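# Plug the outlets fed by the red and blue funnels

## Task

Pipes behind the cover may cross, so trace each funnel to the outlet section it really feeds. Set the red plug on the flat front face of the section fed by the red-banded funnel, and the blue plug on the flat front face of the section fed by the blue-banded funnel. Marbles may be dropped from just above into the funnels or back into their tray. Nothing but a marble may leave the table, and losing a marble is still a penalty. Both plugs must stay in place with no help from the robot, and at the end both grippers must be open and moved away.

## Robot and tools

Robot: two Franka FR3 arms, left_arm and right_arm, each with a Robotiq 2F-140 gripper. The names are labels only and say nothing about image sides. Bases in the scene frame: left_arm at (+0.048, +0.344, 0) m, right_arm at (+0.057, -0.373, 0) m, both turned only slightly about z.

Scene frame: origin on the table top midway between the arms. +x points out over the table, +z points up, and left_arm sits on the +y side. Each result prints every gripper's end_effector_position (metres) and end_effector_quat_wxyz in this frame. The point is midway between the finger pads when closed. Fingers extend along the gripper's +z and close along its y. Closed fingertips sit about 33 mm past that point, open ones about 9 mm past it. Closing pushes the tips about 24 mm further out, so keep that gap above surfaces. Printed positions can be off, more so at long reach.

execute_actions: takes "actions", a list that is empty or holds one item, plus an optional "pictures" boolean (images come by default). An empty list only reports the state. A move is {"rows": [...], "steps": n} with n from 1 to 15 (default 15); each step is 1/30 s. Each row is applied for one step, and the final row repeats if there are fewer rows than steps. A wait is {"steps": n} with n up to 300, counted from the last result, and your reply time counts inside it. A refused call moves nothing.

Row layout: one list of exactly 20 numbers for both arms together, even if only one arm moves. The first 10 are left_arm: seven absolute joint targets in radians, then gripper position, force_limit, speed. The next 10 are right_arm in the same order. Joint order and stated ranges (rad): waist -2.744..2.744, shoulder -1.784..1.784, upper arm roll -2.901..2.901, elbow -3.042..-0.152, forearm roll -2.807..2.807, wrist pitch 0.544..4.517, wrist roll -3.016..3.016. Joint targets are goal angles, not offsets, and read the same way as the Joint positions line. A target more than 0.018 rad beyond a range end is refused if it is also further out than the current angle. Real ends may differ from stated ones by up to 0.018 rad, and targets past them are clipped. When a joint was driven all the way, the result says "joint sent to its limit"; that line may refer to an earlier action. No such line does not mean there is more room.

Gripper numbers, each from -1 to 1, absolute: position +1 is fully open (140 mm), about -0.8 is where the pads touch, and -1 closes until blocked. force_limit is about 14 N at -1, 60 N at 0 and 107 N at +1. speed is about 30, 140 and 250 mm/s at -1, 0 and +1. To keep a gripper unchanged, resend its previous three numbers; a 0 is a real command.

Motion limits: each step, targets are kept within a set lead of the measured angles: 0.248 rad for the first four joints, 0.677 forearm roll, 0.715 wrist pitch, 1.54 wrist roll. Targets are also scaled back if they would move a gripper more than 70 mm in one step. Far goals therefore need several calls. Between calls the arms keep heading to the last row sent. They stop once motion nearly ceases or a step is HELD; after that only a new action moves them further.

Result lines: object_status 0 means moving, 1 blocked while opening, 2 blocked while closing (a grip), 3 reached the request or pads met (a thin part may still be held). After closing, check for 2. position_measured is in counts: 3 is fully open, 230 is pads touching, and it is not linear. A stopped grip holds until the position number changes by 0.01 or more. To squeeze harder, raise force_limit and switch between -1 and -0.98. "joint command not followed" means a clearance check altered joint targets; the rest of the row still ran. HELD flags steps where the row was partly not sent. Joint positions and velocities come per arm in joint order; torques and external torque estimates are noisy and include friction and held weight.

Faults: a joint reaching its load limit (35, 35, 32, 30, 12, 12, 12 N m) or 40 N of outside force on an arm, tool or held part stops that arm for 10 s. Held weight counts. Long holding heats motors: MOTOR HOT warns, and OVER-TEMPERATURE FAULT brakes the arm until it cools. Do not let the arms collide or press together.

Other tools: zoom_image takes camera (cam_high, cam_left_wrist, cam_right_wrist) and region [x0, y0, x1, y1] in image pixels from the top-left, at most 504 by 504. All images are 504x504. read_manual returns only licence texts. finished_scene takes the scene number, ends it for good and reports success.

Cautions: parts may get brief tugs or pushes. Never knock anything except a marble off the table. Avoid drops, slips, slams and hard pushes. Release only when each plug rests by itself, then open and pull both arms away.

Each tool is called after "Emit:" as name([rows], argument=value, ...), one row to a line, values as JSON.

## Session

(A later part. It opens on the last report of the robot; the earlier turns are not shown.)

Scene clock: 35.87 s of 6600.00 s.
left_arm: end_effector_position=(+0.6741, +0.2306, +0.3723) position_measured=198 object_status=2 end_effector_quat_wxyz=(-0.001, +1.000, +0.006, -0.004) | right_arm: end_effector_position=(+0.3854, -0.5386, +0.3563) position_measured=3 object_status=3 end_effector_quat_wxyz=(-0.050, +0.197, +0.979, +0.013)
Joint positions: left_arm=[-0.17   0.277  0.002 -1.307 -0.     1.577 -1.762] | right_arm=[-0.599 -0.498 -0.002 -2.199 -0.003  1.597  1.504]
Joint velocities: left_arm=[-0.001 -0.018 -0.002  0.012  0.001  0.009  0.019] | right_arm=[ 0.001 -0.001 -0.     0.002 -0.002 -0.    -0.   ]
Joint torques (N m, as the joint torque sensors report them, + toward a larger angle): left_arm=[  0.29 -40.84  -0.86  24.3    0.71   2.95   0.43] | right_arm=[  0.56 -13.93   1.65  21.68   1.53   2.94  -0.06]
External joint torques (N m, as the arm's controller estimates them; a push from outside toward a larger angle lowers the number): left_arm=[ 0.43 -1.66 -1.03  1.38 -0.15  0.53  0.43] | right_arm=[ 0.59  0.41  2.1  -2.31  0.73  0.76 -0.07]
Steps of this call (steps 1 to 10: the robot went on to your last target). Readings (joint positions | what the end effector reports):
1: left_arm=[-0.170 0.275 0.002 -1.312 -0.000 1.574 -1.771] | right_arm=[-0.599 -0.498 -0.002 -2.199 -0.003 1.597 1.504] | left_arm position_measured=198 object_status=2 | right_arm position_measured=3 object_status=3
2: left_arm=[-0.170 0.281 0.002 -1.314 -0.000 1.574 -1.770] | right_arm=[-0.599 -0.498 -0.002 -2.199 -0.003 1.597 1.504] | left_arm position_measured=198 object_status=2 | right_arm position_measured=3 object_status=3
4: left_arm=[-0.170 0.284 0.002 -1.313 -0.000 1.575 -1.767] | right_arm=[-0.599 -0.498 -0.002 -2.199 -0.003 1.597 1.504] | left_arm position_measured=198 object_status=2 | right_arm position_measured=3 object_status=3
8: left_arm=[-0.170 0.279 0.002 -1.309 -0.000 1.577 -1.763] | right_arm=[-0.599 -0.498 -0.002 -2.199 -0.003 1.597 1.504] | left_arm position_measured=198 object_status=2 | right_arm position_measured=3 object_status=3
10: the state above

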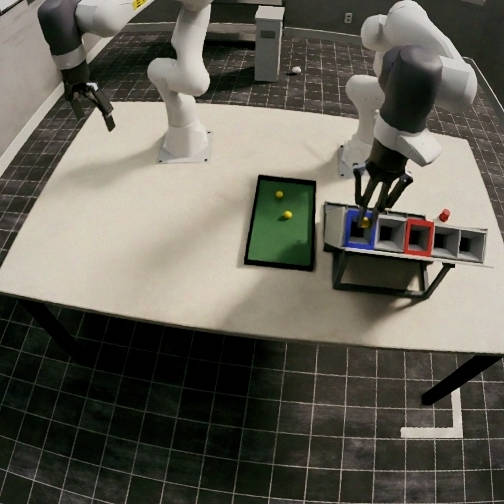

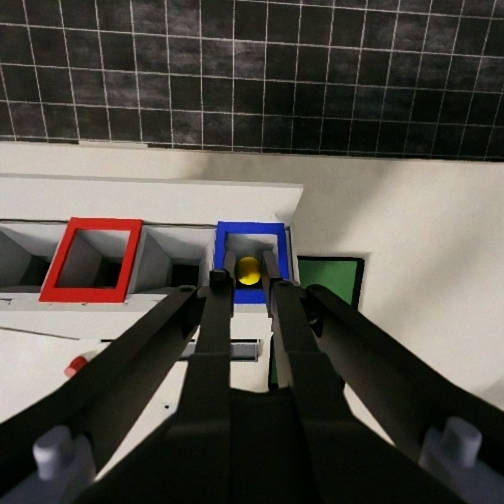

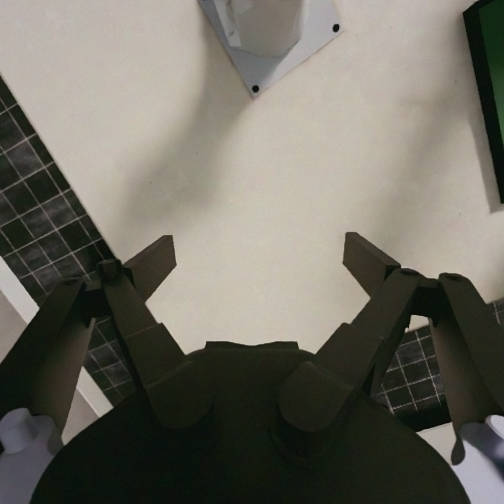

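Emit:
execute_actions([
  {"rows":[[-0.171,0.275,0,-1.306,0,1.581,-1.752,0.1,-0.6,0,-0.6,-0.5,0,-2.2,0,1.6,1.5,1,0,0]],"steps":10},
], pictures=false)

Emit:
execute_actions([
  {"rows":[[-0.171,-0.2,0,-1.5,0,1.581,-1.9,0.1,-0.6,0,-0.6,-0.5,0,-2.2,0,1.6,1.5,1,0,0]],"steps":10},
], pictures=false)

Emit:
execute_actions([
  {"rows":[[-0.68,-0.3,0,-1.85,0,1.65,-2.26,0.1,-0.6,0,-0.6,-0.5,0,-2.2,0,1.6,1.5,1,0,0]],"steps":15},
], pictures=false)

Emit:
execute_actions([
  {"rows":[[-0.68,-0.16,0,-2.535,0,2.378,-2.26,0.1,-0.6,0,-0.6,-0.5,0,-2.2,0,1.6,1.5,1,0,0]],"steps":15},
], pictures=false)

Emit:
execute_actions([
  {"steps":22},
], pictures=false)

Emit:
execute_actions([
  {"rows":[[-0.68,-0.145,0,-2.539,0,2.42,-2.26,0.1,-0.6,0,-0.6,-0.5,0,-2.2,0,1.6,1.5,1,0,0],[-0.68,-0.13,0,-2.543,0,2.45,-2.26,0.1,-0.6,0,-0.6,-0.5,0,-2.2,0,1.6,1.5,1,0,0],[-0.68,-0.115,0,-2.547,0,2.48,-2.26,0.1,-0.6,0,-0.6,-0.5,0,-2.2,0,1.6,1.5,1,0,0],[-0.68,-0.1,0,-2.551,0,2.5,-2.26,0.1,-0.6,0,-0.6,-0.5,0,-2.2,0,1.6,1.5,1,0,0],[-0.68,-0.085,0,-2.555,0,2.52,-2.26,0.1,-0.6,0,-0.6,-0.5,0,-2.2,0,1.6,1.5,1,0,0],[-0.68,-0.07,0,-2.559,0,2.54,-2.26,0.1,-0.6,0,-0.6,-0.5,0,-2.2,0,1.6,1.5,1,0,0],[-0.68,-0.055,0,-2.563,0,2.56,-2.26,0.1,-0.6,0,-0.6,-0.5,0,-2.2,0,1.6,1.5,1,0,0],[-0.68,-0.04,0,-2.567,0,2.58,-2.26,0.1,-0.6,0,-0.6,-0.5,0,-2.2,0,1.6,1.5,1,0,0],[-0.68,-0.025,0,-2.571,0,2.59,-2.26,0.1,-0.6,0,-0.6,-0.5,0,-2.2,0,1.6,1.5,1,0,0],[-0.68,-0.015,0,-2.574,0,2.59,-2.26,0.1,-0.6,0,-0.6,-0.5,0,-2.2,0,1.6,1.5,1,0,0],[-0.68,-0.005,0,-2.577,0,2.59,-2.26,0.1,-0.6,0,-0.6,-0.5,0,-2.2,0,1.6,1.5,1,0,0],[-0.68,0.007,0,-2.58,0,2.59,-2.26,0.1,-0.6,0,-0.6,-0.5,0,-2.2,0,1.6,1.5,1,0,0]],"steps":15},
], pictures=false)

Emit:
execute_actions([
  {"steps":12},
])

Scene clock: 48.93 s of 6600.00 s.
left_arm: end_effector_position=(+0.6745, +0.2304, +0.3731) position_measured=131 object_status=0 end_effector_quat_wxyz=(-0.001, +1.000, +0.003, -0.002) | right_arm: end_effector_position=(+0.3854, -0.5386, +0.3562) position_measured=3 object_status=3 end_effector_quat_wxyz=(-0.050, +0.197, +0.979, +0.013)
Joint positions: left_arm=[-0.17   0.277  0.001 -1.307 -0.     1.578 -1.756] | right_arm=[-0.599 -0.498 -0.002 -2.199 -0.003  1.597  1.504]
Joint velocities: left_arm=[-0.    -0.     0.     0.     0.001  0.001  0.   ] | right_arm=[-0.001  0.001 -0.     0.001 -0.001  0.001  0.001]
Joint torques (N m, as the joint torque sensors report them, + toward a larger angle): left_arm=[ -0.28 -41.54  -1.51  26.44   0.84   2.79   0.38] | right_arm=[ -0.59 -14.71   2.38  22.73   1.5    2.8   -0.09]
External joint torques (N m, as the arm's controller estimates them; a push from outside toward a larger angle lowers the number): left_arm=[-0.29 -0.85 -1.8   2.69 -0.05  0.28  0.38] | right_arm=[-0.58 -0.52  2.8  -1.14  0.69  0.63 -0.09]
Steps of this call (steps 1 to 30: the robot went on to your last target; steps 31 to 90: nothing new was sent; then 9.73 s passed at rest; steps 91 to 100: all 10 steps of this action). Readings (joint positions | what the end effector reports):
91: left_arm=[-0.170 0.277 0.001 -1.307 -0.000 1.578 -1.756] | right_arm=[-0.599 -0.498 -0.002 -2.199 -0.003 1.597 1.504] | left_arm position_measured=198 object_status=0 | right_arm position_measured=3 object_status=3
92: left_arm=[-0.170 0.277 0.001 -1.307 -0.000 1.578 -1.756] | right_arm=[-0.599 -0.498 -0.002 -2.199 -0.003 1.597 1.504] | left_arm position_measured=197 object_status=0 | right_arm position_measured=3 object_status=3
94: left_arm=[-0.170 0.277 0.001 -1.307 -0.000 1.578 -1.756] | right_arm=[-0.599 -0.498 -0.002 -2.199 -0.003 1.597 1.504] | left_arm position_measured=177 object_status=0 | right_arm position_measured=3 object_status=3
98: left_arm=[-0.170 0.277 0.001 -1.307 -0.000 1.578 -1.756] | right_arm=[-0.599 -0.498 -0.002 -2.199 -0.003 1.597 1.504] | left_arm position_measured=146 object_status=0 | right_arm position_measured=3 object_status=3
100: the state above

Scene clock: 49.27 s of 6600.00 s.
left_arm: end_effector_position=(+0.5932, +0.2451, +0.5298) position_measured=117 object_status=3 end_effector_quat_wxyz=(+0.025, +0.993, +0.039, +0.110) | right_arm: end_effector_position=(+0.3854, -0.5386, +0.3562) position_measured=3 object_status=3 end_effector_quat_wxyz=(-0.050, +0.197, +0.979, +0.013)
Joint positions: left_arm=[-0.17  -0.132  0.001 -1.485 -0.     1.579 -1.829] | right_arm=[-0.599 -0.498 -0.002 -2.199 -0.003  1.597  1.504]
Joint velocities: left_arm=[-0.001 -1.101 -0.001 -0.026  0.001  0.009 -0.223] | right_arm=[-0.     0.001  0.002  0.     0.     0.     0.001]
Joint torques (N m, as the joint torque sensors report them, + toward a larger angle): left_arm=[ -0.63 -11.97  -1.2   16.47   0.83   3.06  -0.06] | right_arm=[ -0.07 -15.13   1.96  22.2    1.62   2.82   0.06]
External joint torques (N m, as the arm's controller estimates them; a push from outside toward a larger angle lowers the number): left_arm=[-0.38 -1.13 -0.81  0.43  0.09  0.38 -0.08] | right_arm=[-0.16 -0.92  2.25 -1.65  0.8   0.67  0.06]
Steps of this call (steps 1 to 10: all 10 steps of this action). Readings (joint positions | what the end effector reports):
1: left_arm=[-0.170 0.244 0.001 -1.359 -0.000 1.583 -1.767] | right_arm=[-0.599 -0.498 -0.002 -2.199 -0.003 1.597 1.504] | left_arm position_measured=124 object_status=0 | right_arm position_measured=3 object_status=3
2: left_arm=[-0.170 0.201 0.001 -1.404 -0.000 1.579 -1.776] | right_arm=[-0.599 -0.498 -0.002 -2.199 -0.003 1.597 1.504] | left_arm position_measured=117 object_status=0 | right_arm position_measured=3 object_status=3
4: left_arm=[-0.170 0.117 0.001 -1.447 -0.000 1.577 -1.791] | right_arm=[-0.599 -0.498 -0.002 -2.199 -0.003 1.597 1.504] | left_arm position_measured=117 object_status=0 | right_arm position_measured=3 object_status=3
8: left_arm=[-0.170 -0.050 0.001 -1.477 -0.000 1.578 -1.814] | right_arm=[-0.599 -0.498 -0.002 -2.199 -0.003 1.597 1.504] | left_arm position_measured=117 object_status=3 | right_arm position_measured=3 object_status=3
10: the state above

Scene clock: 49.77 s of 6600.00 s.
left_arm: end_effector_position=(+0.4265, +0.0393, +0.4396) position_measured=117 object_status=3 end_effector_quat_wxyz=(+0.022, +0.996, -0.075, +0.036) | right_arm: end_effector_position=(+0.3854, -0.5386, +0.3562) position_measured=3 object_status=3 end_effector_quat_wxyz=(-0.050, +0.197, +0.979, +0.013)
Joint positions: left_arm=[-0.659 -0.288 -0.009 -1.839  0.001  1.635 -2.098] | right_arm=[-0.599 -0.498 -0.002 -2.199 -0.003  1.597  1.504]
Joint velocities: left_arm=[-0.38  -0.019 -0.08  -0.199 -0.009  0.053 -0.523] | right_arm=[ 0.001  0.    -0.     0.001  0.001  0.    -0.001]
Joint torques (N m, as the joint torque sensors report them, + toward a larger angle): left_arm=[  6.11 -26.57   9.14  29.9    0.8    3.61   0.04] | right_arm=[ -0.35 -14.29   2.11  21.8    1.47   2.78  -0.02]
External joint torques (N m, as the arm's controller estimates them; a push from outside toward a larger angle lowers the number): left_arm=[-2.23 -0.41 -0.46  2.63 -1.09  0.47  0.05] | right_arm=[-0.38 -0.03  2.49 -2.13  0.65  0.61 -0.02]
Steps of this call (steps 1 to 15: all 15 steps of this action). Readings (joint positions | what the end effector reports):
1: left_arm=[-0.197 -0.174 0.013 -1.509 0.002 1.589 -1.849] | right_arm=[-0.599 -0.498 -0.002 -2.199 -0.003 1.597 1.504] | left_arm position_measured=117 object_status=3 | right_arm position_measured=3 object_status=3
2: left_arm=[-0.228 -0.208 0.016 -1.537 0.002 1.594 -1.868] | right_arm=[-0.599 -0.498 -0.002 -2.199 -0.003 1.597 1.504] | left_arm position_measured=117 object_status=3 | right_arm position_measured=3 object_status=3
4: left_arm=[-0.295 -0.248 0.013 -1.595 0.002 1.604 -1.902] | right_arm=[-0.599 -0.498 -0.002 -2.199 -0.003 1.597 1.504] | left_arm position_measured=117 object_status=3 | right_arm position_measured=3 object_status=3
8: left_arm=[-0.433 -0.276 0.009 -1.708 0.003 1.616 -1.961] | right_arm=[-0.599 -0.498 -0.002 -2.199 -0.003 1.597 1.504] | left_arm position_measured=117 object_status=3 | right_arm position_measured=3 object_status=3
15: the state above

Scene clock: 50.27 s of 6600.00 s.
left_arm: end_effector_position=(+0.3853, +0.0663, +0.1358) position_measured=117 object_status=3 end_effector_quat_wxyz=(-0.021, +0.999, -0.032, -0.026) | right_arm: end_effector_position=(+0.3854, -0.5386, +0.3562) position_measured=3 object_status=3 end_effector_quat_wxyz=(-0.050, +0.197, +0.979, +0.013)
Joint positions: left_arm=[-0.677 -0.159 -0.002 -2.472  0.001  2.247 -2.196] | right_arm=[-0.599 -0.498 -0.002 -2.199 -0.003  1.597  1.504]
Joint velocities: left_arm=[-0.007  0.193  0.014 -1.061  0.001  0.676 -0.198] | right_arm=[ 0.     0.001  0.    -0.    -0.    -0.     0.001]
Joint torques (N m, as the joint torque sensors report them, + toward a larger angle): left_arm=[ -1.03 -34.59   0.38  36.23   0.41   5.04  -0.18] | right_arm=[ -0.87 -15.02   2.15  22.76   1.45   2.8    0.06]
External joint torques (N m, as the arm's controller estimates them; a push from outside toward a larger angle lowers the number): left_arm=[-0.84  1.32  0.75  0.28 -0.5   0.5  -0.19] | right_arm=[-0.9  -0.87  2.53 -1.05  0.65  0.65  0.06]
Steps of this call (steps 1 to 15: all 15 steps of this action). Readings (joint positions | what the end effector reports):
1: left_arm=[-0.665 -0.287 -0.012 -1.858 0.001 1.678 -2.104] | right_arm=[-0.599 -0.498 -0.002 -2.199 -0.003 1.597 1.504] | left_arm position_measured=117 object_status=3 | right_arm position_measured=3 object_status=3
2: left_arm=[-0.668 -0.280 -0.013 -1.882 0.001 1.725 -2.109] | right_arm=[-0.599 -0.498 -0.002 -2.199 -0.003 1.597 1.504] | left_arm position_measured=117 object_status=3 | right_arm position_measured=3 object_status=3
4: left_arm=[-0.671 -0.257 -0.012 -1.943 0.001 1.822 -2.122] | right_arm=[-0.599 -0.498 -0.002 -2.199 -0.003 1.597 1.504] | left_arm position_measured=117 object_status=3 | right_arm position_measured=3 object_status=3
8: left_arm=[-0.674 -0.208 -0.007 -2.114 0.001 2.016 -2.150] | right_arm=[-0.599 -0.498 -0.002 -2.199 -0.003 1.597 1.504] | left_arm position_measured=117 object_status=3 | right_arm position_measured=3 object_status=3
15: the state above

Scene clock: 51.00 s of 6600.00 s.
left_arm: end_effector_position=(+0.3908, +0.0616, +0.1195) position_measured=117 object_status=3 end_effector_quat_wxyz=(-0.001, +1.000, -0.005, -0.001) | right_arm: end_effector_position=(+0.3854, -0.5386, +0.3562) position_measured=3 object_status=3 end_effector_quat_wxyz=(-0.050, +0.197, +0.979, +0.013)
Joint positions: left_arm=[-0.678 -0.158 -0.002 -2.534  0.001  2.374 -2.251] | right_arm=[-0.599 -0.498 -0.002 -2.199 -0.003  1.597  1.504]
Joint velocities: left_arm=[-0.001 -0.001 -0.     0.001 -0.001  0.01  -0.018] | right_arm=[-0.    -0.001  0.    -0.     0.001  0.001  0.001]
Joint torques (N m, as the joint torque sensors report them, + toward a larger angle): left_arm=[ -1.23 -25.24   1.08  22.49   0.33   2.58  -0.18] | right_arm=[ -0.85 -14.7    2.6   22.41   1.4    2.79   0.01]
External joint torques (N m, as the arm's controller estimates them; a push from outside toward a larger angle lowers the number): left_arm=[-1.22 -1.54  1.26  1.09 -0.3   0.1  -0.18] | right_arm=[-0.9  -0.41  2.94 -1.49  0.58  0.63  0.  ]
Steps of this call (steps 1 to 22: the robot went on to your last target). Readings (joint positions | what the end effector reports):
1: left_arm=[-0.677 -0.153 -0.002 -2.500 0.001 2.267 -2.203] | right_arm=[-0.599 -0.498 -0.002 -2.199 -0.003 1.597 1.504] | left_arm position_measured=117 object_status=3 | right_arm position_measured=3 object_status=3
2: left_arm=[-0.677 -0.150 -0.002 -2.517 0.001 2.284 -2.208] | right_arm=[-0.599 -0.498 -0.002 -2.199 -0.003 1.597 1.504] | left_arm position_measured=117 object_status=3 | right_arm position_measured=3 object_status=3
4: left_arm=[-0.677 -0.151 -0.002 -2.532 0.001 2.312 -2.218] | right_arm=[-0.599 -0.498 -0.002 -2.199 -0.003 1.597 1.504] | left_arm position_measured=117 object_status=3 | right_arm position_measured=3 object_status=3
8: left_arm=[-0.678 -0.156 -0.002 -2.534 0.001 2.347 -2.231] | right_arm=[-0.599 -0.498 -0.002 -2.199 -0.003 1.597 1.504] | left_arm position_measured=117 object_status=3 | right_arm position_measured=3 object_status=3
22: the state above

Scene clock: 51.50 s of 6600.00 s.
left_arm: end_effector_position=(+0.3862, +0.0651, +0.0470) position_measured=117 object_status=3 end_effector_quat_wxyz=(-0.006, +1.000, -0.003, -0.007) | right_arm: end_effector_position=(+0.3854, -0.5386, +0.3562) position_measured=3 object_status=3 end_effector_quat_wxyz=(-0.050, +0.197, +0.979, +0.013)
Joint positions: left_arm=[-0.678  0.002 -0.002 -2.58   0.001  2.563 -2.255] | right_arm=[-0.599 -0.498 -0.002 -2.199 -0.003  1.597  1.504]
Joint velocities: left_arm=[-0.     0.1    0.001 -0.038  0.     0.129 -0.003] | right_arm=[ 0.     0.     0.    -0.    -0.     0.001 -0.   ]
Joint torques (N m, as the joint torque sensors report them, + toward a larger angle): left_arm=[ -1.13 -29.06   0.32  22.46   0.18   3.57  -0.05] | right_arm=[ -0.16 -15.47   1.78  22.49   1.48   2.9   -0.05]
External joint torques (N m, as the arm's controller estimates them; a push from outside toward a larger angle lowers the number): left_arm=[-1.18  1.1   0.27  1.34 -0.31  0.68 -0.05] | right_arm=[-0.14 -1.32  2.22 -1.36  0.68  0.74 -0.06]
Steps of this call (steps 1 to 15: all 15 steps of this action). Readings (joint positions | what the end effector reports):
1: left_arm=[-0.678 -0.156 -0.002 -2.535 0.001 2.381 -2.251] | right_arm=[-0.599 -0.498 -0.002 -2.199 -0.003 1.597 1.504] | left_arm position_measured=117 object_status=3 | right_arm position_measured=3 object_status=3
2: left_arm=[-0.678 -0.151 -0.002 -2.535 0.001 2.393 -2.252] | right_arm=[-0.599 -0.498 -0.002 -2.199 -0.003 1.597 1.504] | left_arm position_measured=117 object_status=3 | right_arm position_measured=3 object_status=3
4: left_arm=[-0.678 -0.132 -0.002 -2.539 0.001 2.425 -2.253] | right_arm=[-0.599 -0.498 -0.002 -2.199 -0.003 1.597 1.504] | left_arm position_measured=117 object_status=3 | right_arm position_measured=3 object_status=3
8: left_arm=[-0.678 -0.075 -0.002 -2.556 0.001 2.494 -2.254] | right_arm=[-0.599 -0.498 -0.002 -2.199 -0.003 1.597 1.504] | left_arm position_measured=117 object_status=3 | right_arm position_measured=3 object_status=3
15: the state above

Scene clock: 51.90 s of 6600.00 s.
left_arm: end_effector_position=(+0.3906, +0.0615, +0.0471) position_measured=117 object_status=3 end_effector_quat_wxyz=(-0.001, +1.000, -0.003, -0.000) | right_arm: end_effector_position=(+0.3854, -0.5386, +0.3562) position_measured=3 object_status=3 end_effector_quat_wxyz=(-0.050, +0.197, +0.979, +0.013)
Joint positions: left_arm=[-0.678  0.006 -0.002 -2.581  0.001  2.585 -2.256] | right_arm=[-0.599 -0.498 -0.002 -2.199 -0.003  1.597  1.504]
Joint velocities: left_arm=[-0.     0.001  0.001  0.     0.     0.015 -0.002] | right_arm=[-0.001  0.001 -0.001 -0.     0.001 -0.001  0.001]
Joint torques (N m, as the joint torque sensors report them, + toward a larger angle): left_arm=[ -1.63 -26.31   0.14  21.27   0.23   2.86   0.06] | right_arm=[ -0.52 -14.39   1.95  21.85   1.51   2.88   0.07]
External joint torques (N m, as the arm's controller estimates them; a push from outside toward a larger angle lowers the number): left_arm=[-1.67  0.22  0.09  2.66 -0.25  0.38  0.06] | right_arm=[-0.44 -0.28  2.47 -1.98  0.71  0.72  0.07]
Steps of this call (steps 1 to 12: the robot went on to your last target). Readings (joint positions | what the end effector reports):
1: left_arm=[-0.678 0.005 -0.002 -2.581 0.001 2.567 -2.255] | right_arm=[-0.599 -0.498 -0.002 -2.199 -0.003 1.597 1.504] | left_arm position_measured=117 object_status=3 | right_arm position_measured=3 object_status=3
2: left_arm=[-0.678 0.005 -0.002 -2.581 0.001 2.570 -2.255] | right_arm=[-0.599 -0.498 -0.002 -2.199 -0.003 1.597 1.504] | left_arm position_measured=117 object_status=3 | right_arm position_measured=3 object_status=3
4: left_arm=[-0.678 0.006 -0.002 -2.581 0.001 2.576 -2.255] | right_arm=[-0.599 -0.498 -0.002 -2.199 -0.003 1.597 1.504] | left_arm position_measured=117 object_status=3 | right_arm position_measured=3 object_status=3
8: left_arm=[-0.678 0.006 -0.002 -2.581 0.001 2.582 -2.256] | right_arm=[-0.599 -0.498 -0.002 -2.199 -0.003 1.597 1.504] | left_arm position_measured=117 object_status=3 | right_arm position_measured=3 object_status=3
12: the state above

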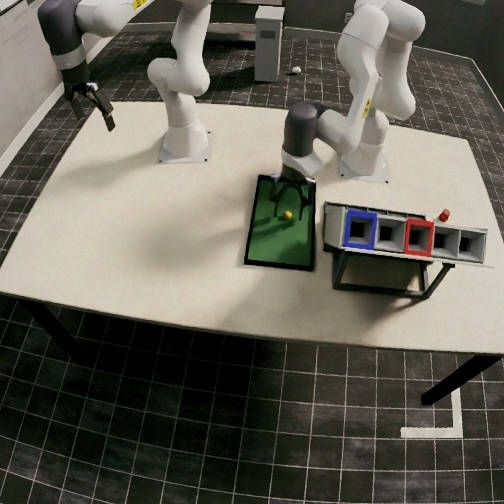

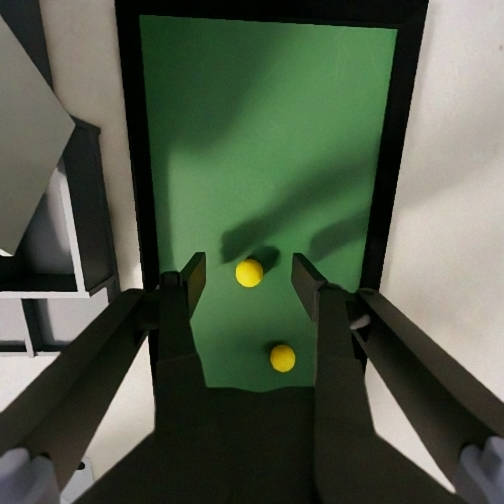

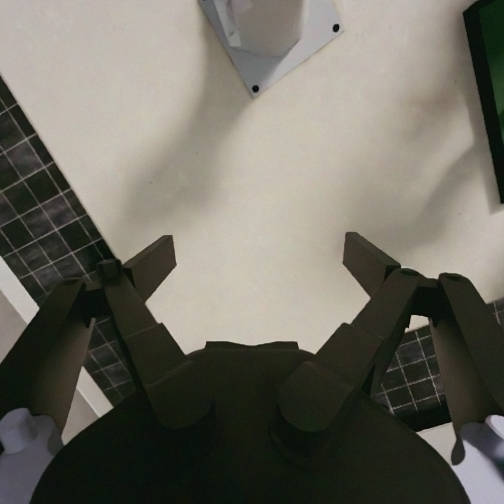

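Emit:
execute_actions([
  {"rows":[[-0.68,0.007,0,-2.58,0,2.59,-2.26,-1,-0.6,-0.3,-0.6,-0.5,0,-2.2,0,1.6,1.5,1,0,0]],"steps":15},
], pictures=false)

Emit:
execute_actions([
  {"steps":9},
], pictures=false)

Emit:
execute_actions([
  {"rows":[[-0.68,-0.8,0,-2.35,0,1.6,-1.9,-1,-0.6,-0.3,-0.6,-0.5,0,-2.2,0,1.6,1.5,1,0,0]],"steps":15},
], pictures=false)

Emit:
execute_actions([
  {"rows":[[0.069,-0.8,0,-2.35,0,1.6,-1.512,-1,-0.6,-0.3,-0.6,-0.5,0,-2.2,0,1.6,1.5,1,0,0]],"steps":15},
], pictures=false)

Emit:
execute_actions([
  {"steps":15},
])

Scene clock: 58.00 s of 6600.00 s.
left_arm: end_effector_position=(+0.3913, +0.0610, +0.0473) position_measured=197 object_status=0 end_effector_quat_wxyz=(+0.000, +1.000, -0.003, +0.001) | right_arm: end_effector_position=(+0.3854, -0.5386, +0.3562) position_measured=3 object_status=3 end_effector_quat_wxyz=(-0.050, +0.197, +0.979, +0.013)
Joint positions: left_arm=[-0.678  0.006 -0.001 -2.581  0.001  2.588 -2.256] | right_arm=[-0.599 -0.498 -0.002 -2.199 -0.003  1.597  1.504]
Joint velocities: left_arm=[ 0.     0.001  0.001  0.    -0.001 -0.    -0.   ] | right_arm=[ 0.    -0.001  0.001 -0.    -0.001  0.     0.001]
Joint torques (N m, as the joint torque sensors report them, + toward a larger angle): left_arm=[ -1.74 -25.24   0.67  20.23   0.11   2.66  -0.08] | right_arm=[  0.15 -15.04   2.09  22.54   1.43   2.77   0.01]
External joint torques (N m, as the arm's controller estimates them; a push from outside toward a larger angle lowers the number): left_arm=[-1.8   1.34  0.61  1.62 -0.37  0.18 -0.08] | right_arm=[ 0.14 -0.77  2.48 -1.35  0.63  0.61  0.01]
Steps of this call (steps 1 to 30: the robot went on to your last target; steps 31 to 90: nothing new was sent; then 2.60 s passed at rest; steps 91 to 105: all 15 steps of this action). Readings (joint positions | what the end effector reports):
91: left_arm=[-0.678 0.006 -0.002 -2.581 0.001 2.587 -2.256] | right_arm=[-0.599 -0.498 -0.002 -2.199 -0.003 1.597 1.504] | left_arm position_measured=117 object_status=0 | right_arm position_measured=3 object_status=3
92: left_arm=[-0.678 0.006 -0.002 -2.581 0.001 2.587 -2.256] | right_arm=[-0.599 -0.498 -0.002 -2.199 -0.003 1.597 1.504] | left_arm position_measured=122 object_status=0 | right_arm position_measured=3 object_status=3
94: left_arm=[-0.678 0.006 -0.002 -2.581 0.001 2.587 -2.256] | right_arm=[-0.599 -0.498 -0.002 -2.199 -0.003 1.597 1.504] | left_arm position_measured=133 object_status=0 | right_arm position_measured=3 object_status=3
98: left_arm=[-0.678 0.006 -0.001 -2.581 0.001 2.588 -2.256] | right_arm=[-0.599 -0.498 -0.002 -2.199 -0.003 1.597 1.504] | left_arm position_measured=156 object_status=0 | right_arm position_measured=3 object_status=3
105: the state above

Scene clock: 58.30 s of 6600.00 s.
left_arm: end_effector_position=(+0.3913, +0.0610, +0.0473) position_measured=198 object_status=2 end_effector_quat_wxyz=(+0.000, +1.000, -0.003, +0.001) | right_arm: end_effector_position=(+0.3854, -0.5386, +0.3562) position_measured=3 object_status=3 end_effector_quat_wxyz=(-0.050, +0.197, +0.979, +0.013)
Joint positions: left_arm=[-0.678  0.006 -0.001 -2.581  0.001  2.588 -2.256] | right_arm=[-0.599 -0.498 -0.002 -2.199 -0.003  1.597  1.504]
Joint velocities: left_arm=[ 0.     0.001 -0.001 -0.001  0.     0.001  0.001] | right_arm=[ 0.001  0.001 -0.001 -0.001 -0.    -0.    -0.001]
Joint torques (N m, as the joint torque sensors report them, + toward a larger angle): left_arm=[ -1.39 -25.57   0.91  20.66   0.16   2.72  -0.09] | right_arm=[ -1.24 -14.94   2.05  22.15   1.44   2.75   0.05]
External joint torques (N m, as the arm's controller estimates them; a push from outside toward a larger angle lowers the number): left_arm=[-1.33  0.9   0.97  2.12 -0.32  0.24 -0.09] | right_arm=[-1.23 -0.8   2.48 -1.64  0.64  0.6   0.05]
Steps of this call (steps 1 to 9: the robot went on to your last target). Readings (joint positions | what the end effector reports):
1: left_arm=[-0.678 0.006 -0.001 -2.581 0.001 2.588 -2.256] | right_arm=[-0.599 -0.498 -0.002 -2.199 -0.003 1.597 1.504] | left_arm position_measured=198 object_status=0 | right_arm position_measured=3 object_status=3
2: left_arm=[-0.678 0.006 -0.001 -2.581 0.001 2.588 -2.256] | right_arm=[-0.599 -0.498 -0.002 -2.199 -0.003 1.597 1.504] | left_arm position_measured=198 object_status=0 | right_arm position_measured=3 object_status=3
4: left_arm=[-0.678 0.006 -0.001 -2.581 0.001 2.588 -2.256] | right_arm=[-0.599 -0.498 -0.002 -2.199 -0.003 1.597 1.504] | left_arm position_measured=198 object_status=0 | right_arm position_measured=3 object_status=3
8: left_arm=[-0.678 0.006 -0.001 -2.581 0.001 2.588 -2.256] | right_arm=[-0.599 -0.498 -0.002 -2.199 -0.003 1.597 1.504] | left_arm position_measured=198 object_status=2 | right_arm position_measured=3 object_status=3
9: the state above

Scene clock: 58.80 s of 6600.00 s.
left_arm: end_effector_position=(+0.3612, +0.0862, +0.3045) position_measured=198 object_status=2 end_effector_quat_wxyz=(+0.008, +0.995, -0.094, +0.014) | right_arm: end_effector_position=(+0.3854, -0.5386, +0.3562) position_measured=3 object_status=3 end_effector_quat_wxyz=(-0.050, +0.197, +0.979, +0.013)
Joint positions: left_arm=[-0.678 -0.515 -0.001 -2.37   0.001  1.887 -2.072] | right_arm=[-0.599 -0.498 -0.002 -2.199 -0.003  1.597  1.504]
Joint velocities: left_arm=[-0.    -1.338 -0.001  0.142 -0.    -0.93   0.308] | right_arm=[ 0.001 -0.001  0.001  0.001  0.    -0.001 -0.   ]
Joint torques (N m, as the joint torque sensors report them, + toward a larger angle): left_arm=[-1.44 -7.62 -0.53 25.    0.67  2.4   0.25] | right_arm=[ -0.55 -15.57   2.05  22.56   1.45   2.8   -0.07]
External joint torques (N m, as the arm's controller estimates them; a push from outside toward a larger angle lowers the number): left_arm=[-1.44 -0.22 -0.07  2.15 -0.15 -0.46  0.25] | right_arm=[-0.61 -1.21  2.38 -1.37  0.63  0.64 -0.08]
Steps of this call (steps 1 to 15: all 15 steps of this action). Readings (joint positions | what the end effector reports):
1: left_arm=[-0.678 -0.007 -0.001 -2.564 0.001 2.527 -2.240] | right_arm=[-0.599 -0.498 -0.002 -2.199 -0.003 1.597 1.504] | left_arm position_measured=198 object_status=2 | right_arm position_measured=3 object_status=3
2: left_arm=[-0.678 -0.035 -0.001 -2.538 0.001 2.466 -2.224] | right_arm=[-0.599 -0.498 -0.002 -2.199 -0.003 1.597 1.504] | left_arm position_measured=198 object_status=2 | right_arm position_measured=3 object_status=3
4: left_arm=[-0.678 -0.103 -0.001 -2.487 0.001 2.354 -2.196] | right_arm=[-0.599 -0.498 -0.002 -2.199 -0.003 1.597 1.504] | left_arm position_measured=198 object_status=2 | right_arm position_measured=3 object_status=3
8: left_arm=[-0.678 -0.239 -0.001 -2.421 0.001 2.157 -2.149] | right_arm=[-0.599 -0.498 -0.002 -2.199 -0.003 1.597 1.504] | left_arm position_measured=198 object_status=2 | right_arm position_measured=3 object_status=3
15: the state above

Scene clock: 59.30 s of 6600.00 s.
left_arm: end_effector_position=(+0.3776, +0.3526, +0.3932) position_measured=198 object_status=2 end_effector_quat_wxyz=(+0.005, +0.996, +0.072, +0.044) | right_arm: end_effector_position=(+0.3854, -0.5386, +0.3562) position_measured=3 object_status=3 end_effector_quat_wxyz=(-0.050, +0.197, +0.979, +0.013)
Joint positions: left_arm=[ 0.029 -0.796  0.008 -2.348  0.     1.64  -1.69 ] | right_arm=[-0.599 -0.498 -0.002 -2.199 -0.003  1.597  1.504]
Joint velocities: left_arm=[ 0.569 -0.036  0.02  -0.011 -0.    -0.23   0.574] | right_arm=[ 0.    -0.002  0.002  0.     0.     0.     0.001]
Joint torques (N m, as the joint torque sensors report them, + toward a larger angle): left_arm=[-4.16 -4.14 -7.36 24.3   0.7   2.33  0.51] | right_arm=[ -0.37 -14.37   0.77  22.91   1.43   2.87  -0.09]
External joint torques (N m, as the arm's controller estimates them; a push from outside toward a larger angle lowers the number): left_arm=[ 1.88 -0.56  0.1   0.64  0.75 -0.47  0.49] | right_arm=[-0.51 -0.01  1.01 -1.01  0.61  0.71 -0.09]
Steps of this call (steps 1 to 15: all 15 steps of this action). Readings (joint positions | what the end effector reports):
1: left_arm=[-0.651 -0.557 -0.011 -2.365 0.000 1.863 -2.046] | right_arm=[-0.599 -0.498 -0.002 -2.199 -0.003 1.597 1.504] | left_arm position_measured=198 object_status=2 | right_arm position_measured=3 object_status=3
2: left_arm=[-0.616 -0.596 -0.012 -2.361 0.000 1.842 -2.020] | right_arm=[-0.599 -0.498 -0.002 -2.199 -0.003 1.597 1.504] | left_arm position_measured=198 object_status=2 | right_arm position_measured=3 object_status=3
4: left_arm=[-0.532 -0.665 -0.009 -2.354 -0.000 1.800 -1.966] | right_arm=[-0.599 -0.498 -0.002 -2.199 -0.003 1.597 1.504] | left_arm position_measured=198 object_status=2 | right_arm position_measured=3 object_status=3
8: left_arm=[-0.326 -0.755 -0.003 -2.347 -0.000 1.725 -1.856] | right_arm=[-0.599 -0.498 -0.002 -2.199 -0.003 1.597 1.504] | left_arm position_measured=198 object_status=2 | right_arm position_measured=3 object_status=3
15: the state above

Scene clock: 59.80 s of 6600.00 s.
left_arm: end_effector_position=(+0.3657, +0.3626, +0.3892) position_measured=198 object_status=2 end_effector_quat_wxyz=(-0.000, +0.999, +0.018, +0.026) | right_arm: end_effector_position=(+0.3854, -0.5386, +0.3562) position_measured=3 object_status=3 end_effector_quat_wxyz=(-0.050, +0.197, +0.979, +0.013)
Joint positions: left_arm=[ 0.067 -0.797  0.002 -2.349  0.     1.604 -1.55 ] | right_arm=[-0.599 -0.498 -0.002 -2.199 -0.003  1.597  1.504]
Joint velocities: left_arm=[ 0.002 -0.    -0.001 -0.002  0.001 -0.011  0.111] | right_arm=[ 0.001 -0.001  0.     0.001  0.001  0.     0.   ]
Joint torques (N m, as the joint torque sensors report them, + toward a larger angle): left_arm=[ 1.52 -4.88 -1.81 25.14  0.75  2.25  0.25] | right_arm=[ -0.74 -15.02   2.62  22.77   1.49   2.76  -0.02]
External joint torques (N m, as the arm's controller estimates them; a push from outside toward a larger angle lowers the number): left_arm=[ 1.48 -0.43 -1.11  1.48 -0.13 -0.4   0.25] | right_arm=[-0.76 -0.69  3.   -1.16  0.68  0.6  -0.02]
Steps of this call (steps 1 to 15: the robot went on to your last target). Readings (joint positions | what the end effector reports):
1: left_arm=[0.044 -0.797 0.008 -2.348 0.000 1.633 -1.672] | right_arm=[-0.599 -0.498 -0.002 -2.199 -0.003 1.597 1.504] | left_arm position_measured=198 object_status=2 | right_arm position_measured=3 object_status=3
2: left_arm=[0.053 -0.797 0.007 -2.348 0.000 1.628 -1.656] | right_arm=[-0.599 -0.498 -0.002 -2.199 -0.003 1.597 1.504] | left_arm position_measured=198 object_status=2 | right_arm position_measured=3 object_status=3
4: left_arm=[0.061 -0.797 0.005 -2.349 0.000 1.619 -1.628] | right_arm=[-0.599 -0.498 -0.002 -2.199 -0.003 1.597 1.504] | left_arm position_measured=198 object_status=2 | right_arm position_measured=3 object_status=3
8: left_arm=[0.066 -0.797 0.002 -2.349 0.000 1.610 -1.588] | right_arm=[-0.599 -0.498 -0.002 -2.199 -0.003 1.597 1.504] | left_arm position_measured=198 object_status=2 | right_arm position_measured=3 object_status=3
15: the state above

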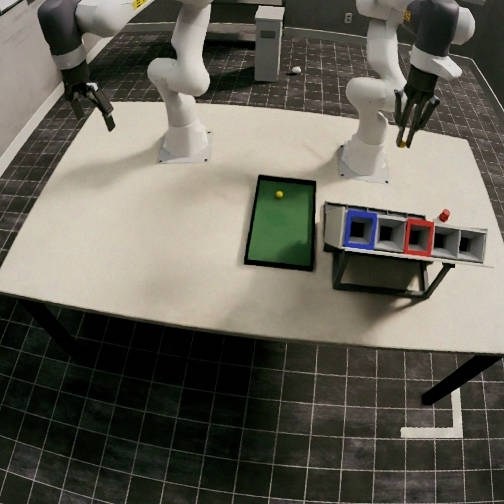

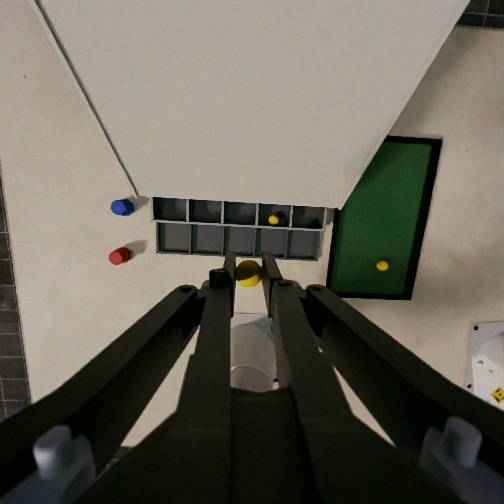

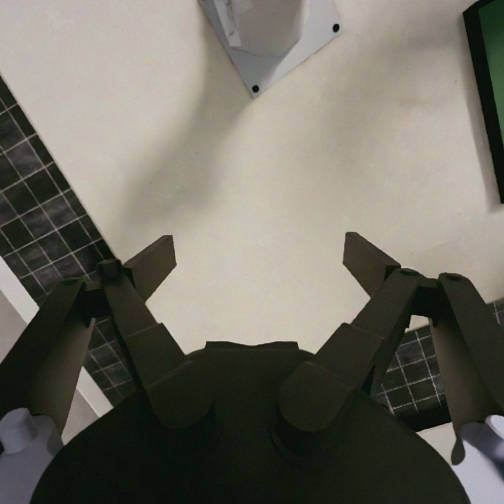

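Emit:
execute_actions([
  {"rows":[[0.068,-0.45,0,-1.6,0,1.45,-1.512,-1,-0.6,-0.3,-0.6,-0.5,0,-2.2,0,1.6,1.5,1,0,0]],"steps":15},
], pictures=false)

Emit:
execute_actions([
  {"rows":[[0.068,0.0,0,-1.38,0,1.57,-1.512,-1,-0.6,-0.3,-0.6,-0.5,0,-2.2,0,1.6,1.5,1,0,0]],"steps":15},
], pictures=false)

Emit:
execute_actions([
  {"rows":[[0.068,0.02,0,-1.356,0,1.597,-1.512,-1,-0.6,-0.3,-0.6,-0.5,0,-2.2,0,1.6,1.5,1,0,0],[0.068,0.04,0,-1.356,0,1.597,-1.512,-1,-0.6,-0.3,-0.6,-0.5,0,-2.2,0,1.6,1.5,1,0,0],[0.068,0.06,0,-1.356,0,1.597,-1.512,-1,-0.6,-0.3,-0.6,-0.5,0,-2.2,0,1.6,1.5,1,0,0],[0.068,0.08,0,-1.356,0,1.597,-1.512,-1,-0.6,-0.3,-0.6,-0.5,0,-2.2,0,1.6,1.5,1,0,0],[0.068,0.1,0,-1.356,0,1.597,-1.512,-1,-0.6,-0.3,-0.6,-0.5,0,-2.2,0,1.6,1.5,1,0,0],[0.068,0.12,0,-1.356,0,1.597,-1.512,-1,-0.6,-0.3,-0.6,-0.5,0,-2.2,0,1.6,1.5,1,0,0],[0.068,0.14,0,-1.356,0,1.597,-1.512,-1,-0.6,-0.3,-0.6,-0.5,0,-2.2,0,1.6,1.5,1,0,0],[0.068,0.16,0,-1.356,0,1.597,-1.512,-1,-0.6,-0.3,-0.6,-0.5,0,-2.2,0,1.6,1.5,1,0,0],[0.068,0.18,0,-1.356,0,1.597,-1.512,-1,-0.6,-0.3,-0.6,-0.5,0,-2.2,0,1.6,1.5,1,0,0],[0.068,0.2,0,-1.356,0,1.597,-1.512,-1,-0.6,-0.3,-0.6,-0.5,0,-2.2,0,1.6,1.5,1,0,0],[0.068,0.215,0,-1.356,0,1.597,-1.512,-1,-0.6,-0.3,-0.6,-0.5,0,-2.2,0,1.6,1.5,1,0,0],[0.068,0.23,0,-1.356,0,1.597,-1.512,-1,-0.6,-0.3,-0.6,-0.5,0,-2.2,0,1.6,1.5,1,0,0],[0.068,0.239,0,-1.356,0,1.597,-1.512,-1,-0.6,-0.3,-0.6,-0.5,0,-2.2,0,1.6,1.5,1,0,0]],"steps":15},
], pictures=false)

Emit:
execute_actions([
  {"steps":10},
])

Scene clock: 70.67 s of 6600.00 s.
left_arm: end_effector_position=(+0.4799, +0.3693, +0.6114) position_measured=198 object_status=2 end_effector_quat_wxyz=(-0.009, +0.987, +0.002, +0.160) | right_arm: end_effector_position=(+0.3854, -0.5386, +0.3562) position_measured=3 object_status=3 end_effector_quat_wxyz=(-0.050, +0.197, +0.979, +0.013)
Joint positions: left_arm=[ 0.067 -0.462  0.001 -1.609 -0.     1.467 -1.516] | right_arm=[-0.599 -0.498 -0.002 -2.199 -0.003  1.597  1.504]
Joint velocities: left_arm=[-0.001 -0.015 -0.     0.218  0.    -0.061  0.   ] | right_arm=[-0.001 -0.    -0.001  0.    -0.    -0.001  0.001]
Joint torques (N m, as the joint torque sensors report them, + toward a larger angle): left_arm=[ 0.74 -2.86 -2.04 15.83  0.76  2.13  0.43] | right_arm=[ -0.48 -14.77   1.3   22.99   1.5    2.84  -0.07]
External joint torques (N m, as the arm's controller estimates them; a push from outside toward a larger angle lowers the number): left_arm=[ 0.83 -0.64 -1.52  1.89  0.1  -0.38  0.42] | right_arm=[-0.4  -0.48  1.82 -0.92  0.71  0.68 -0.07]
Steps of this call (steps 1 to 30: the robot went on to your last target; steps 31 to 90: nothing new was sent; then 7.37 s passed at rest; steps 91 to 105: all 15 steps of this action). Readings (joint positions | what the end effector reports):
91: left_arm=[0.067 -0.749 0.002 -2.287 -0.000 1.557 -1.516] | right_arm=[-0.599 -0.498 -0.002 -2.199 -0.003 1.597 1.504] | left_arm position_measured=198 object_status=2 | right_arm position_measured=3 object_status=3
92: left_arm=[0.067 -0.674 0.002 -2.203 -0.000 1.539 -1.516] | right_arm=[-0.599 -0.498 -0.002 -2.199 -0.003 1.597 1.504] | left_arm position_measured=198 object_status=2 | right_arm position_measured=3 object_status=3
94: left_arm=[0.067 -0.539 0.001 -2.047 -0.000 1.511 -1.516] | right_arm=[-0.599 -0.498 -0.002 -2.199 -0.003 1.597 1.504] | left_arm position_measured=198 object_status=2 | right_arm position_measured=3 object_status=3
98: left_arm=[0.067 -0.457 0.001 -1.833 -0.000 1.488 -1.516] | right_arm=[-0.599 -0.498 -0.002 -2.199 -0.003 1.597 1.504] | left_arm position_measured=198 object_status=2 | right_arm position_measured=3 object_status=3
105: the state above

Scene clock: 71.17 s of 6600.00 s.
left_arm: end_effector_position=(+0.6328, +0.3782, +0.4885) position_measured=198 object_status=2 end_effector_quat_wxyz=(-0.004, +0.997, +0.002, +0.073) | right_arm: end_effector_position=(+0.3854, -0.5386, +0.3562) position_measured=3 object_status=3 end_effector_quat_wxyz=(-0.050, +0.197, +0.979, +0.013)
Joint positions: left_arm=[ 0.067  0.014  0.001 -1.395 -0.     1.555 -1.516] | right_arm=[-0.599 -0.498 -0.002 -2.199 -0.003  1.597  1.504]
Joint velocities: left_arm=[-0.002  0.024 -0.001  0.04  -0.     0.05   0.002] | right_arm=[-0.001 -0.     0.     0.    -0.001 -0.001  0.   ]
Joint torques (N m, as the joint torque sensors report them, + toward a larger angle): left_arm=[  0.87 -40.97  -1.37  31.96   0.8    3.66   0.43] | right_arm=[ -0.84 -14.73   1.86  22.87   1.44   2.77  -0.05]
External joint torques (N m, as the arm's controller estimates them; a push from outside toward a larger angle lowers the number): left_arm=[ 0.91  1.05 -1.36  3.55 -0.18  0.31  0.43] | right_arm=[-0.86 -0.54  2.25 -0.97  0.64  0.62 -0.05]
Steps of this call (steps 1 to 15: all 15 steps of this action). Readings (joint positions | what the end effector reports):
1: left_arm=[0.067 -0.434 0.001 -1.562 -0.000 1.466 -1.516] | right_arm=[-0.599 -0.498 -0.002 -2.199 -0.003 1.597 1.504] | left_arm position_measured=198 object_status=2 | right_arm position_measured=3 object_status=3
2: left_arm=[0.067 -0.394 0.001 -1.514 -0.000 1.481 -1.516] | right_arm=[-0.599 -0.498 -0.002 -2.199 -0.003 1.597 1.504] | left_arm position_measured=198 object_status=2 | right_arm position_measured=3 object_status=3
4: left_arm=[0.067 -0.310 0.001 -1.453 -0.000 1.503 -1.516] | right_arm=[-0.599 -0.498 -0.002 -2.199 -0.003 1.597 1.504] | left_arm position_measured=198 object_status=2 | right_arm position_measured=3 object_status=3
8: left_arm=[0.067 -0.143 0.001 -1.405 -0.000 1.530 -1.516] | right_arm=[-0.599 -0.498 -0.002 -2.199 -0.003 1.597 1.504] | left_arm position_measured=198 object_status=2 | right_arm position_measured=3 object_status=3
15: the state above

Scene clock: 71.67 s of 6600.00 s.
left_arm: end_effector_position=(+0.6732, +0.3805, +0.3741) position_measured=198 object_status=2 end_effector_quat_wxyz=(+0.000, +1.000, +0.002, -0.003) | right_arm: end_effector_position=(+0.3854, -0.5386, +0.3562) position_measured=3 object_status=3 end_effector_quat_wxyz=(-0.050, +0.197, +0.979, +0.013)
Joint positions: left_arm=[ 0.067  0.236  0.001 -1.361 -0.     1.592 -1.516] | right_arm=[-0.599 -0.498 -0.002 -2.199 -0.003  1.597  1.504]
Joint velocities: left_arm=[ 0.001  0.267 -0.002 -0.057  0.001 -0.     0.002] | right_arm=[-0.001 -0.    -0.001 -0.001  0.001 -0.    -0.002]
Joint torques (N m, as the joint torque sensors report them, + toward a larger angle): left_arm=[  0.19 -52.24  -1.84  31.09   0.76   3.17   0.33] | right_arm=[ -0.99 -14.89   1.82  22.24   1.35   2.83  -0.06]
External joint torques (N m, as the arm's controller estimates them; a push from outside toward a larger angle lowers the number): left_arm=[ 0.06  0.12 -2.23  0.79 -0.25  0.12  0.34] | right_arm=[-0.99 -0.67  2.22 -1.58  0.54  0.68 -0.06]
Steps of this call (steps 1 to 15: all 15 steps of this action). Readings (joint positions | what the end effector reports):
1: left_arm=[0.067 0.018 0.001 -1.386 -0.000 1.560 -1.516] | right_arm=[-0.599 -0.498 -0.002 -2.199 -0.003 1.597 1.504] | left_arm position_measured=198 object_status=2 | right_arm position_measured=3 object_status=3
2: left_arm=[0.067 0.022 0.001 -1.376 -0.000 1.567 -1.516] | right_arm=[-0.599 -0.498 -0.002 -2.199 -0.003 1.597 1.504] | left_arm position_measured=198 object_status=2 | right_arm position_measured=3 object_status=3
4: left_arm=[0.067 0.037 0.001 -1.359 -0.000 1.577 -1.516] | right_arm=[-0.599 -0.498 -0.002 -2.199 -0.003 1.597 1.504] | left_arm position_measured=198 object_status=2 | right_arm position_measured=3 object_status=3
8: left_arm=[0.067 0.105 0.001 -1.351 -0.000 1.589 -1.516] | right_arm=[-0.599 -0.498 -0.002 -2.199 -0.003 1.597 1.504] | left_arm position_measured=198 object_status=2 | right_arm position_measured=3 object_status=3
15: the state above

Scene clock: 72.00 s of 6600.00 s.
left_arm: end_effector_position=(+0.6749, +0.3806, +0.3731) position_measured=198 object_status=2 end_effector_quat_wxyz=(+0.000, +1.000, +0.002, -0.002) | right_arm: end_effector_position=(+0.3854, -0.5386, +0.3562) position_measured=3 object_status=3 end_effector_quat_wxyz=(-0.050, +0.197, +0.979, +0.013)
Joint positions: left_arm=[ 0.067  0.241  0.001 -1.357 -0.     1.594 -1.516] | right_arm=[-0.599 -0.498 -0.002 -2.199 -0.003  1.597  1.504]
Joint velocities: left_arm=[ 0.    -0.011 -0.002  0.008  0.     0.004  0.   ] | right_arm=[-0.001 -0.     0.     0.001  0.    -0.001  0.001]
Joint torques (N m, as the joint torque sensors report them, + toward a larger angle): left_arm=[  0.4  -40.95  -0.86  26.34   0.75   2.66   0.37] | right_arm=[ -0.95 -16.01   2.03  22.61   1.43   2.74   0.04]
External joint torques (N m, as the arm's controller estimates them; a push from outside toward a larger angle lowers the number): left_arm=[ 0.52 -2.31 -1.    3.04 -0.1   0.2   0.37] | right_arm=[-0.93 -1.76  2.47 -1.28  0.63  0.58  0.03]
Steps of this call (steps 1 to 10: the robot went on to your last target). Readings (joint positions | what the end effector reports):
1: left_arm=[0.067 0.243 0.001 -1.363 -0.000 1.592 -1.516] | right_arm=[-0.599 -0.498 -0.002 -2.199 -0.003 1.597 1.504] | left_arm position_measured=198 object_status=2 | right_arm position_measured=3 object_status=3
2: left_arm=[0.067 0.246 0.001 -1.363 -0.000 1.592 -1.516] | right_arm=[-0.599 -0.498 -0.002 -2.199 -0.003 1.597 1.504] | left_arm position_measured=198 object_status=2 | right_arm position_measured=3 object_status=3
4: left_arm=[0.067 0.247 0.001 -1.362 -0.000 1.592 -1.516] | right_arm=[-0.599 -0.498 -0.002 -2.199 -0.003 1.597 1.504] | left_arm position_measured=198 object_status=2 | right_arm position_measured=3 object_status=3
8: left_arm=[0.067 0.242 0.001 -1.358 -0.000 1.593 -1.516] | right_arm=[-0.599 -0.498 -0.002 -2.199 -0.003 1.597 1.504] | left_arm position_measured=198 object_status=2 | right_arm position_measured=3 object_status=3
10: the state above

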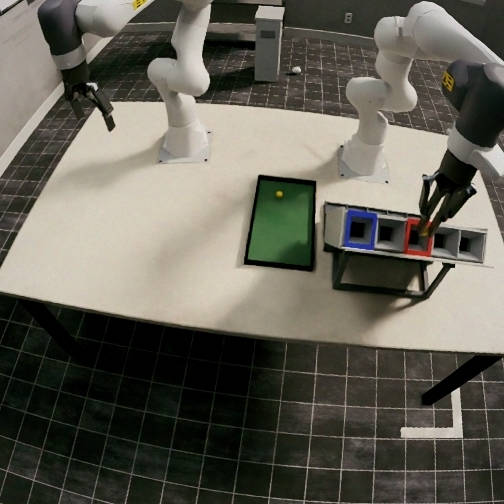

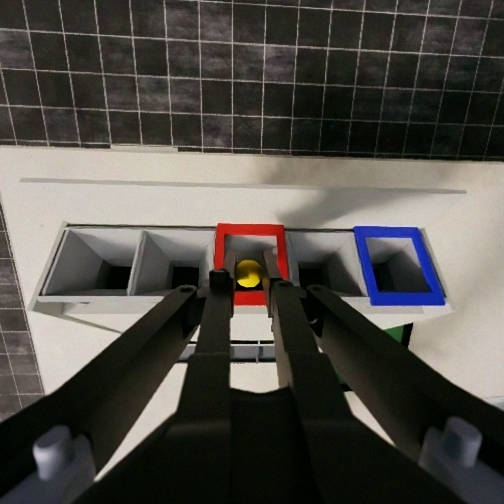

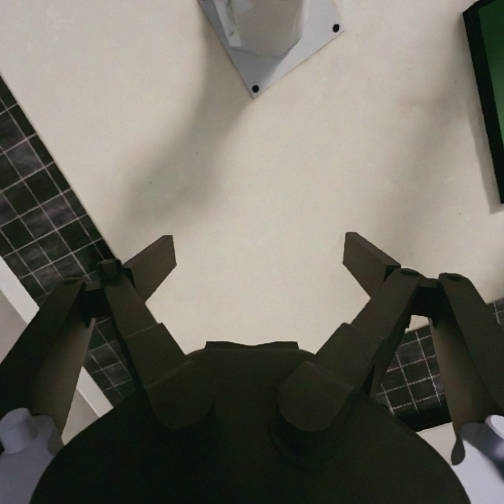

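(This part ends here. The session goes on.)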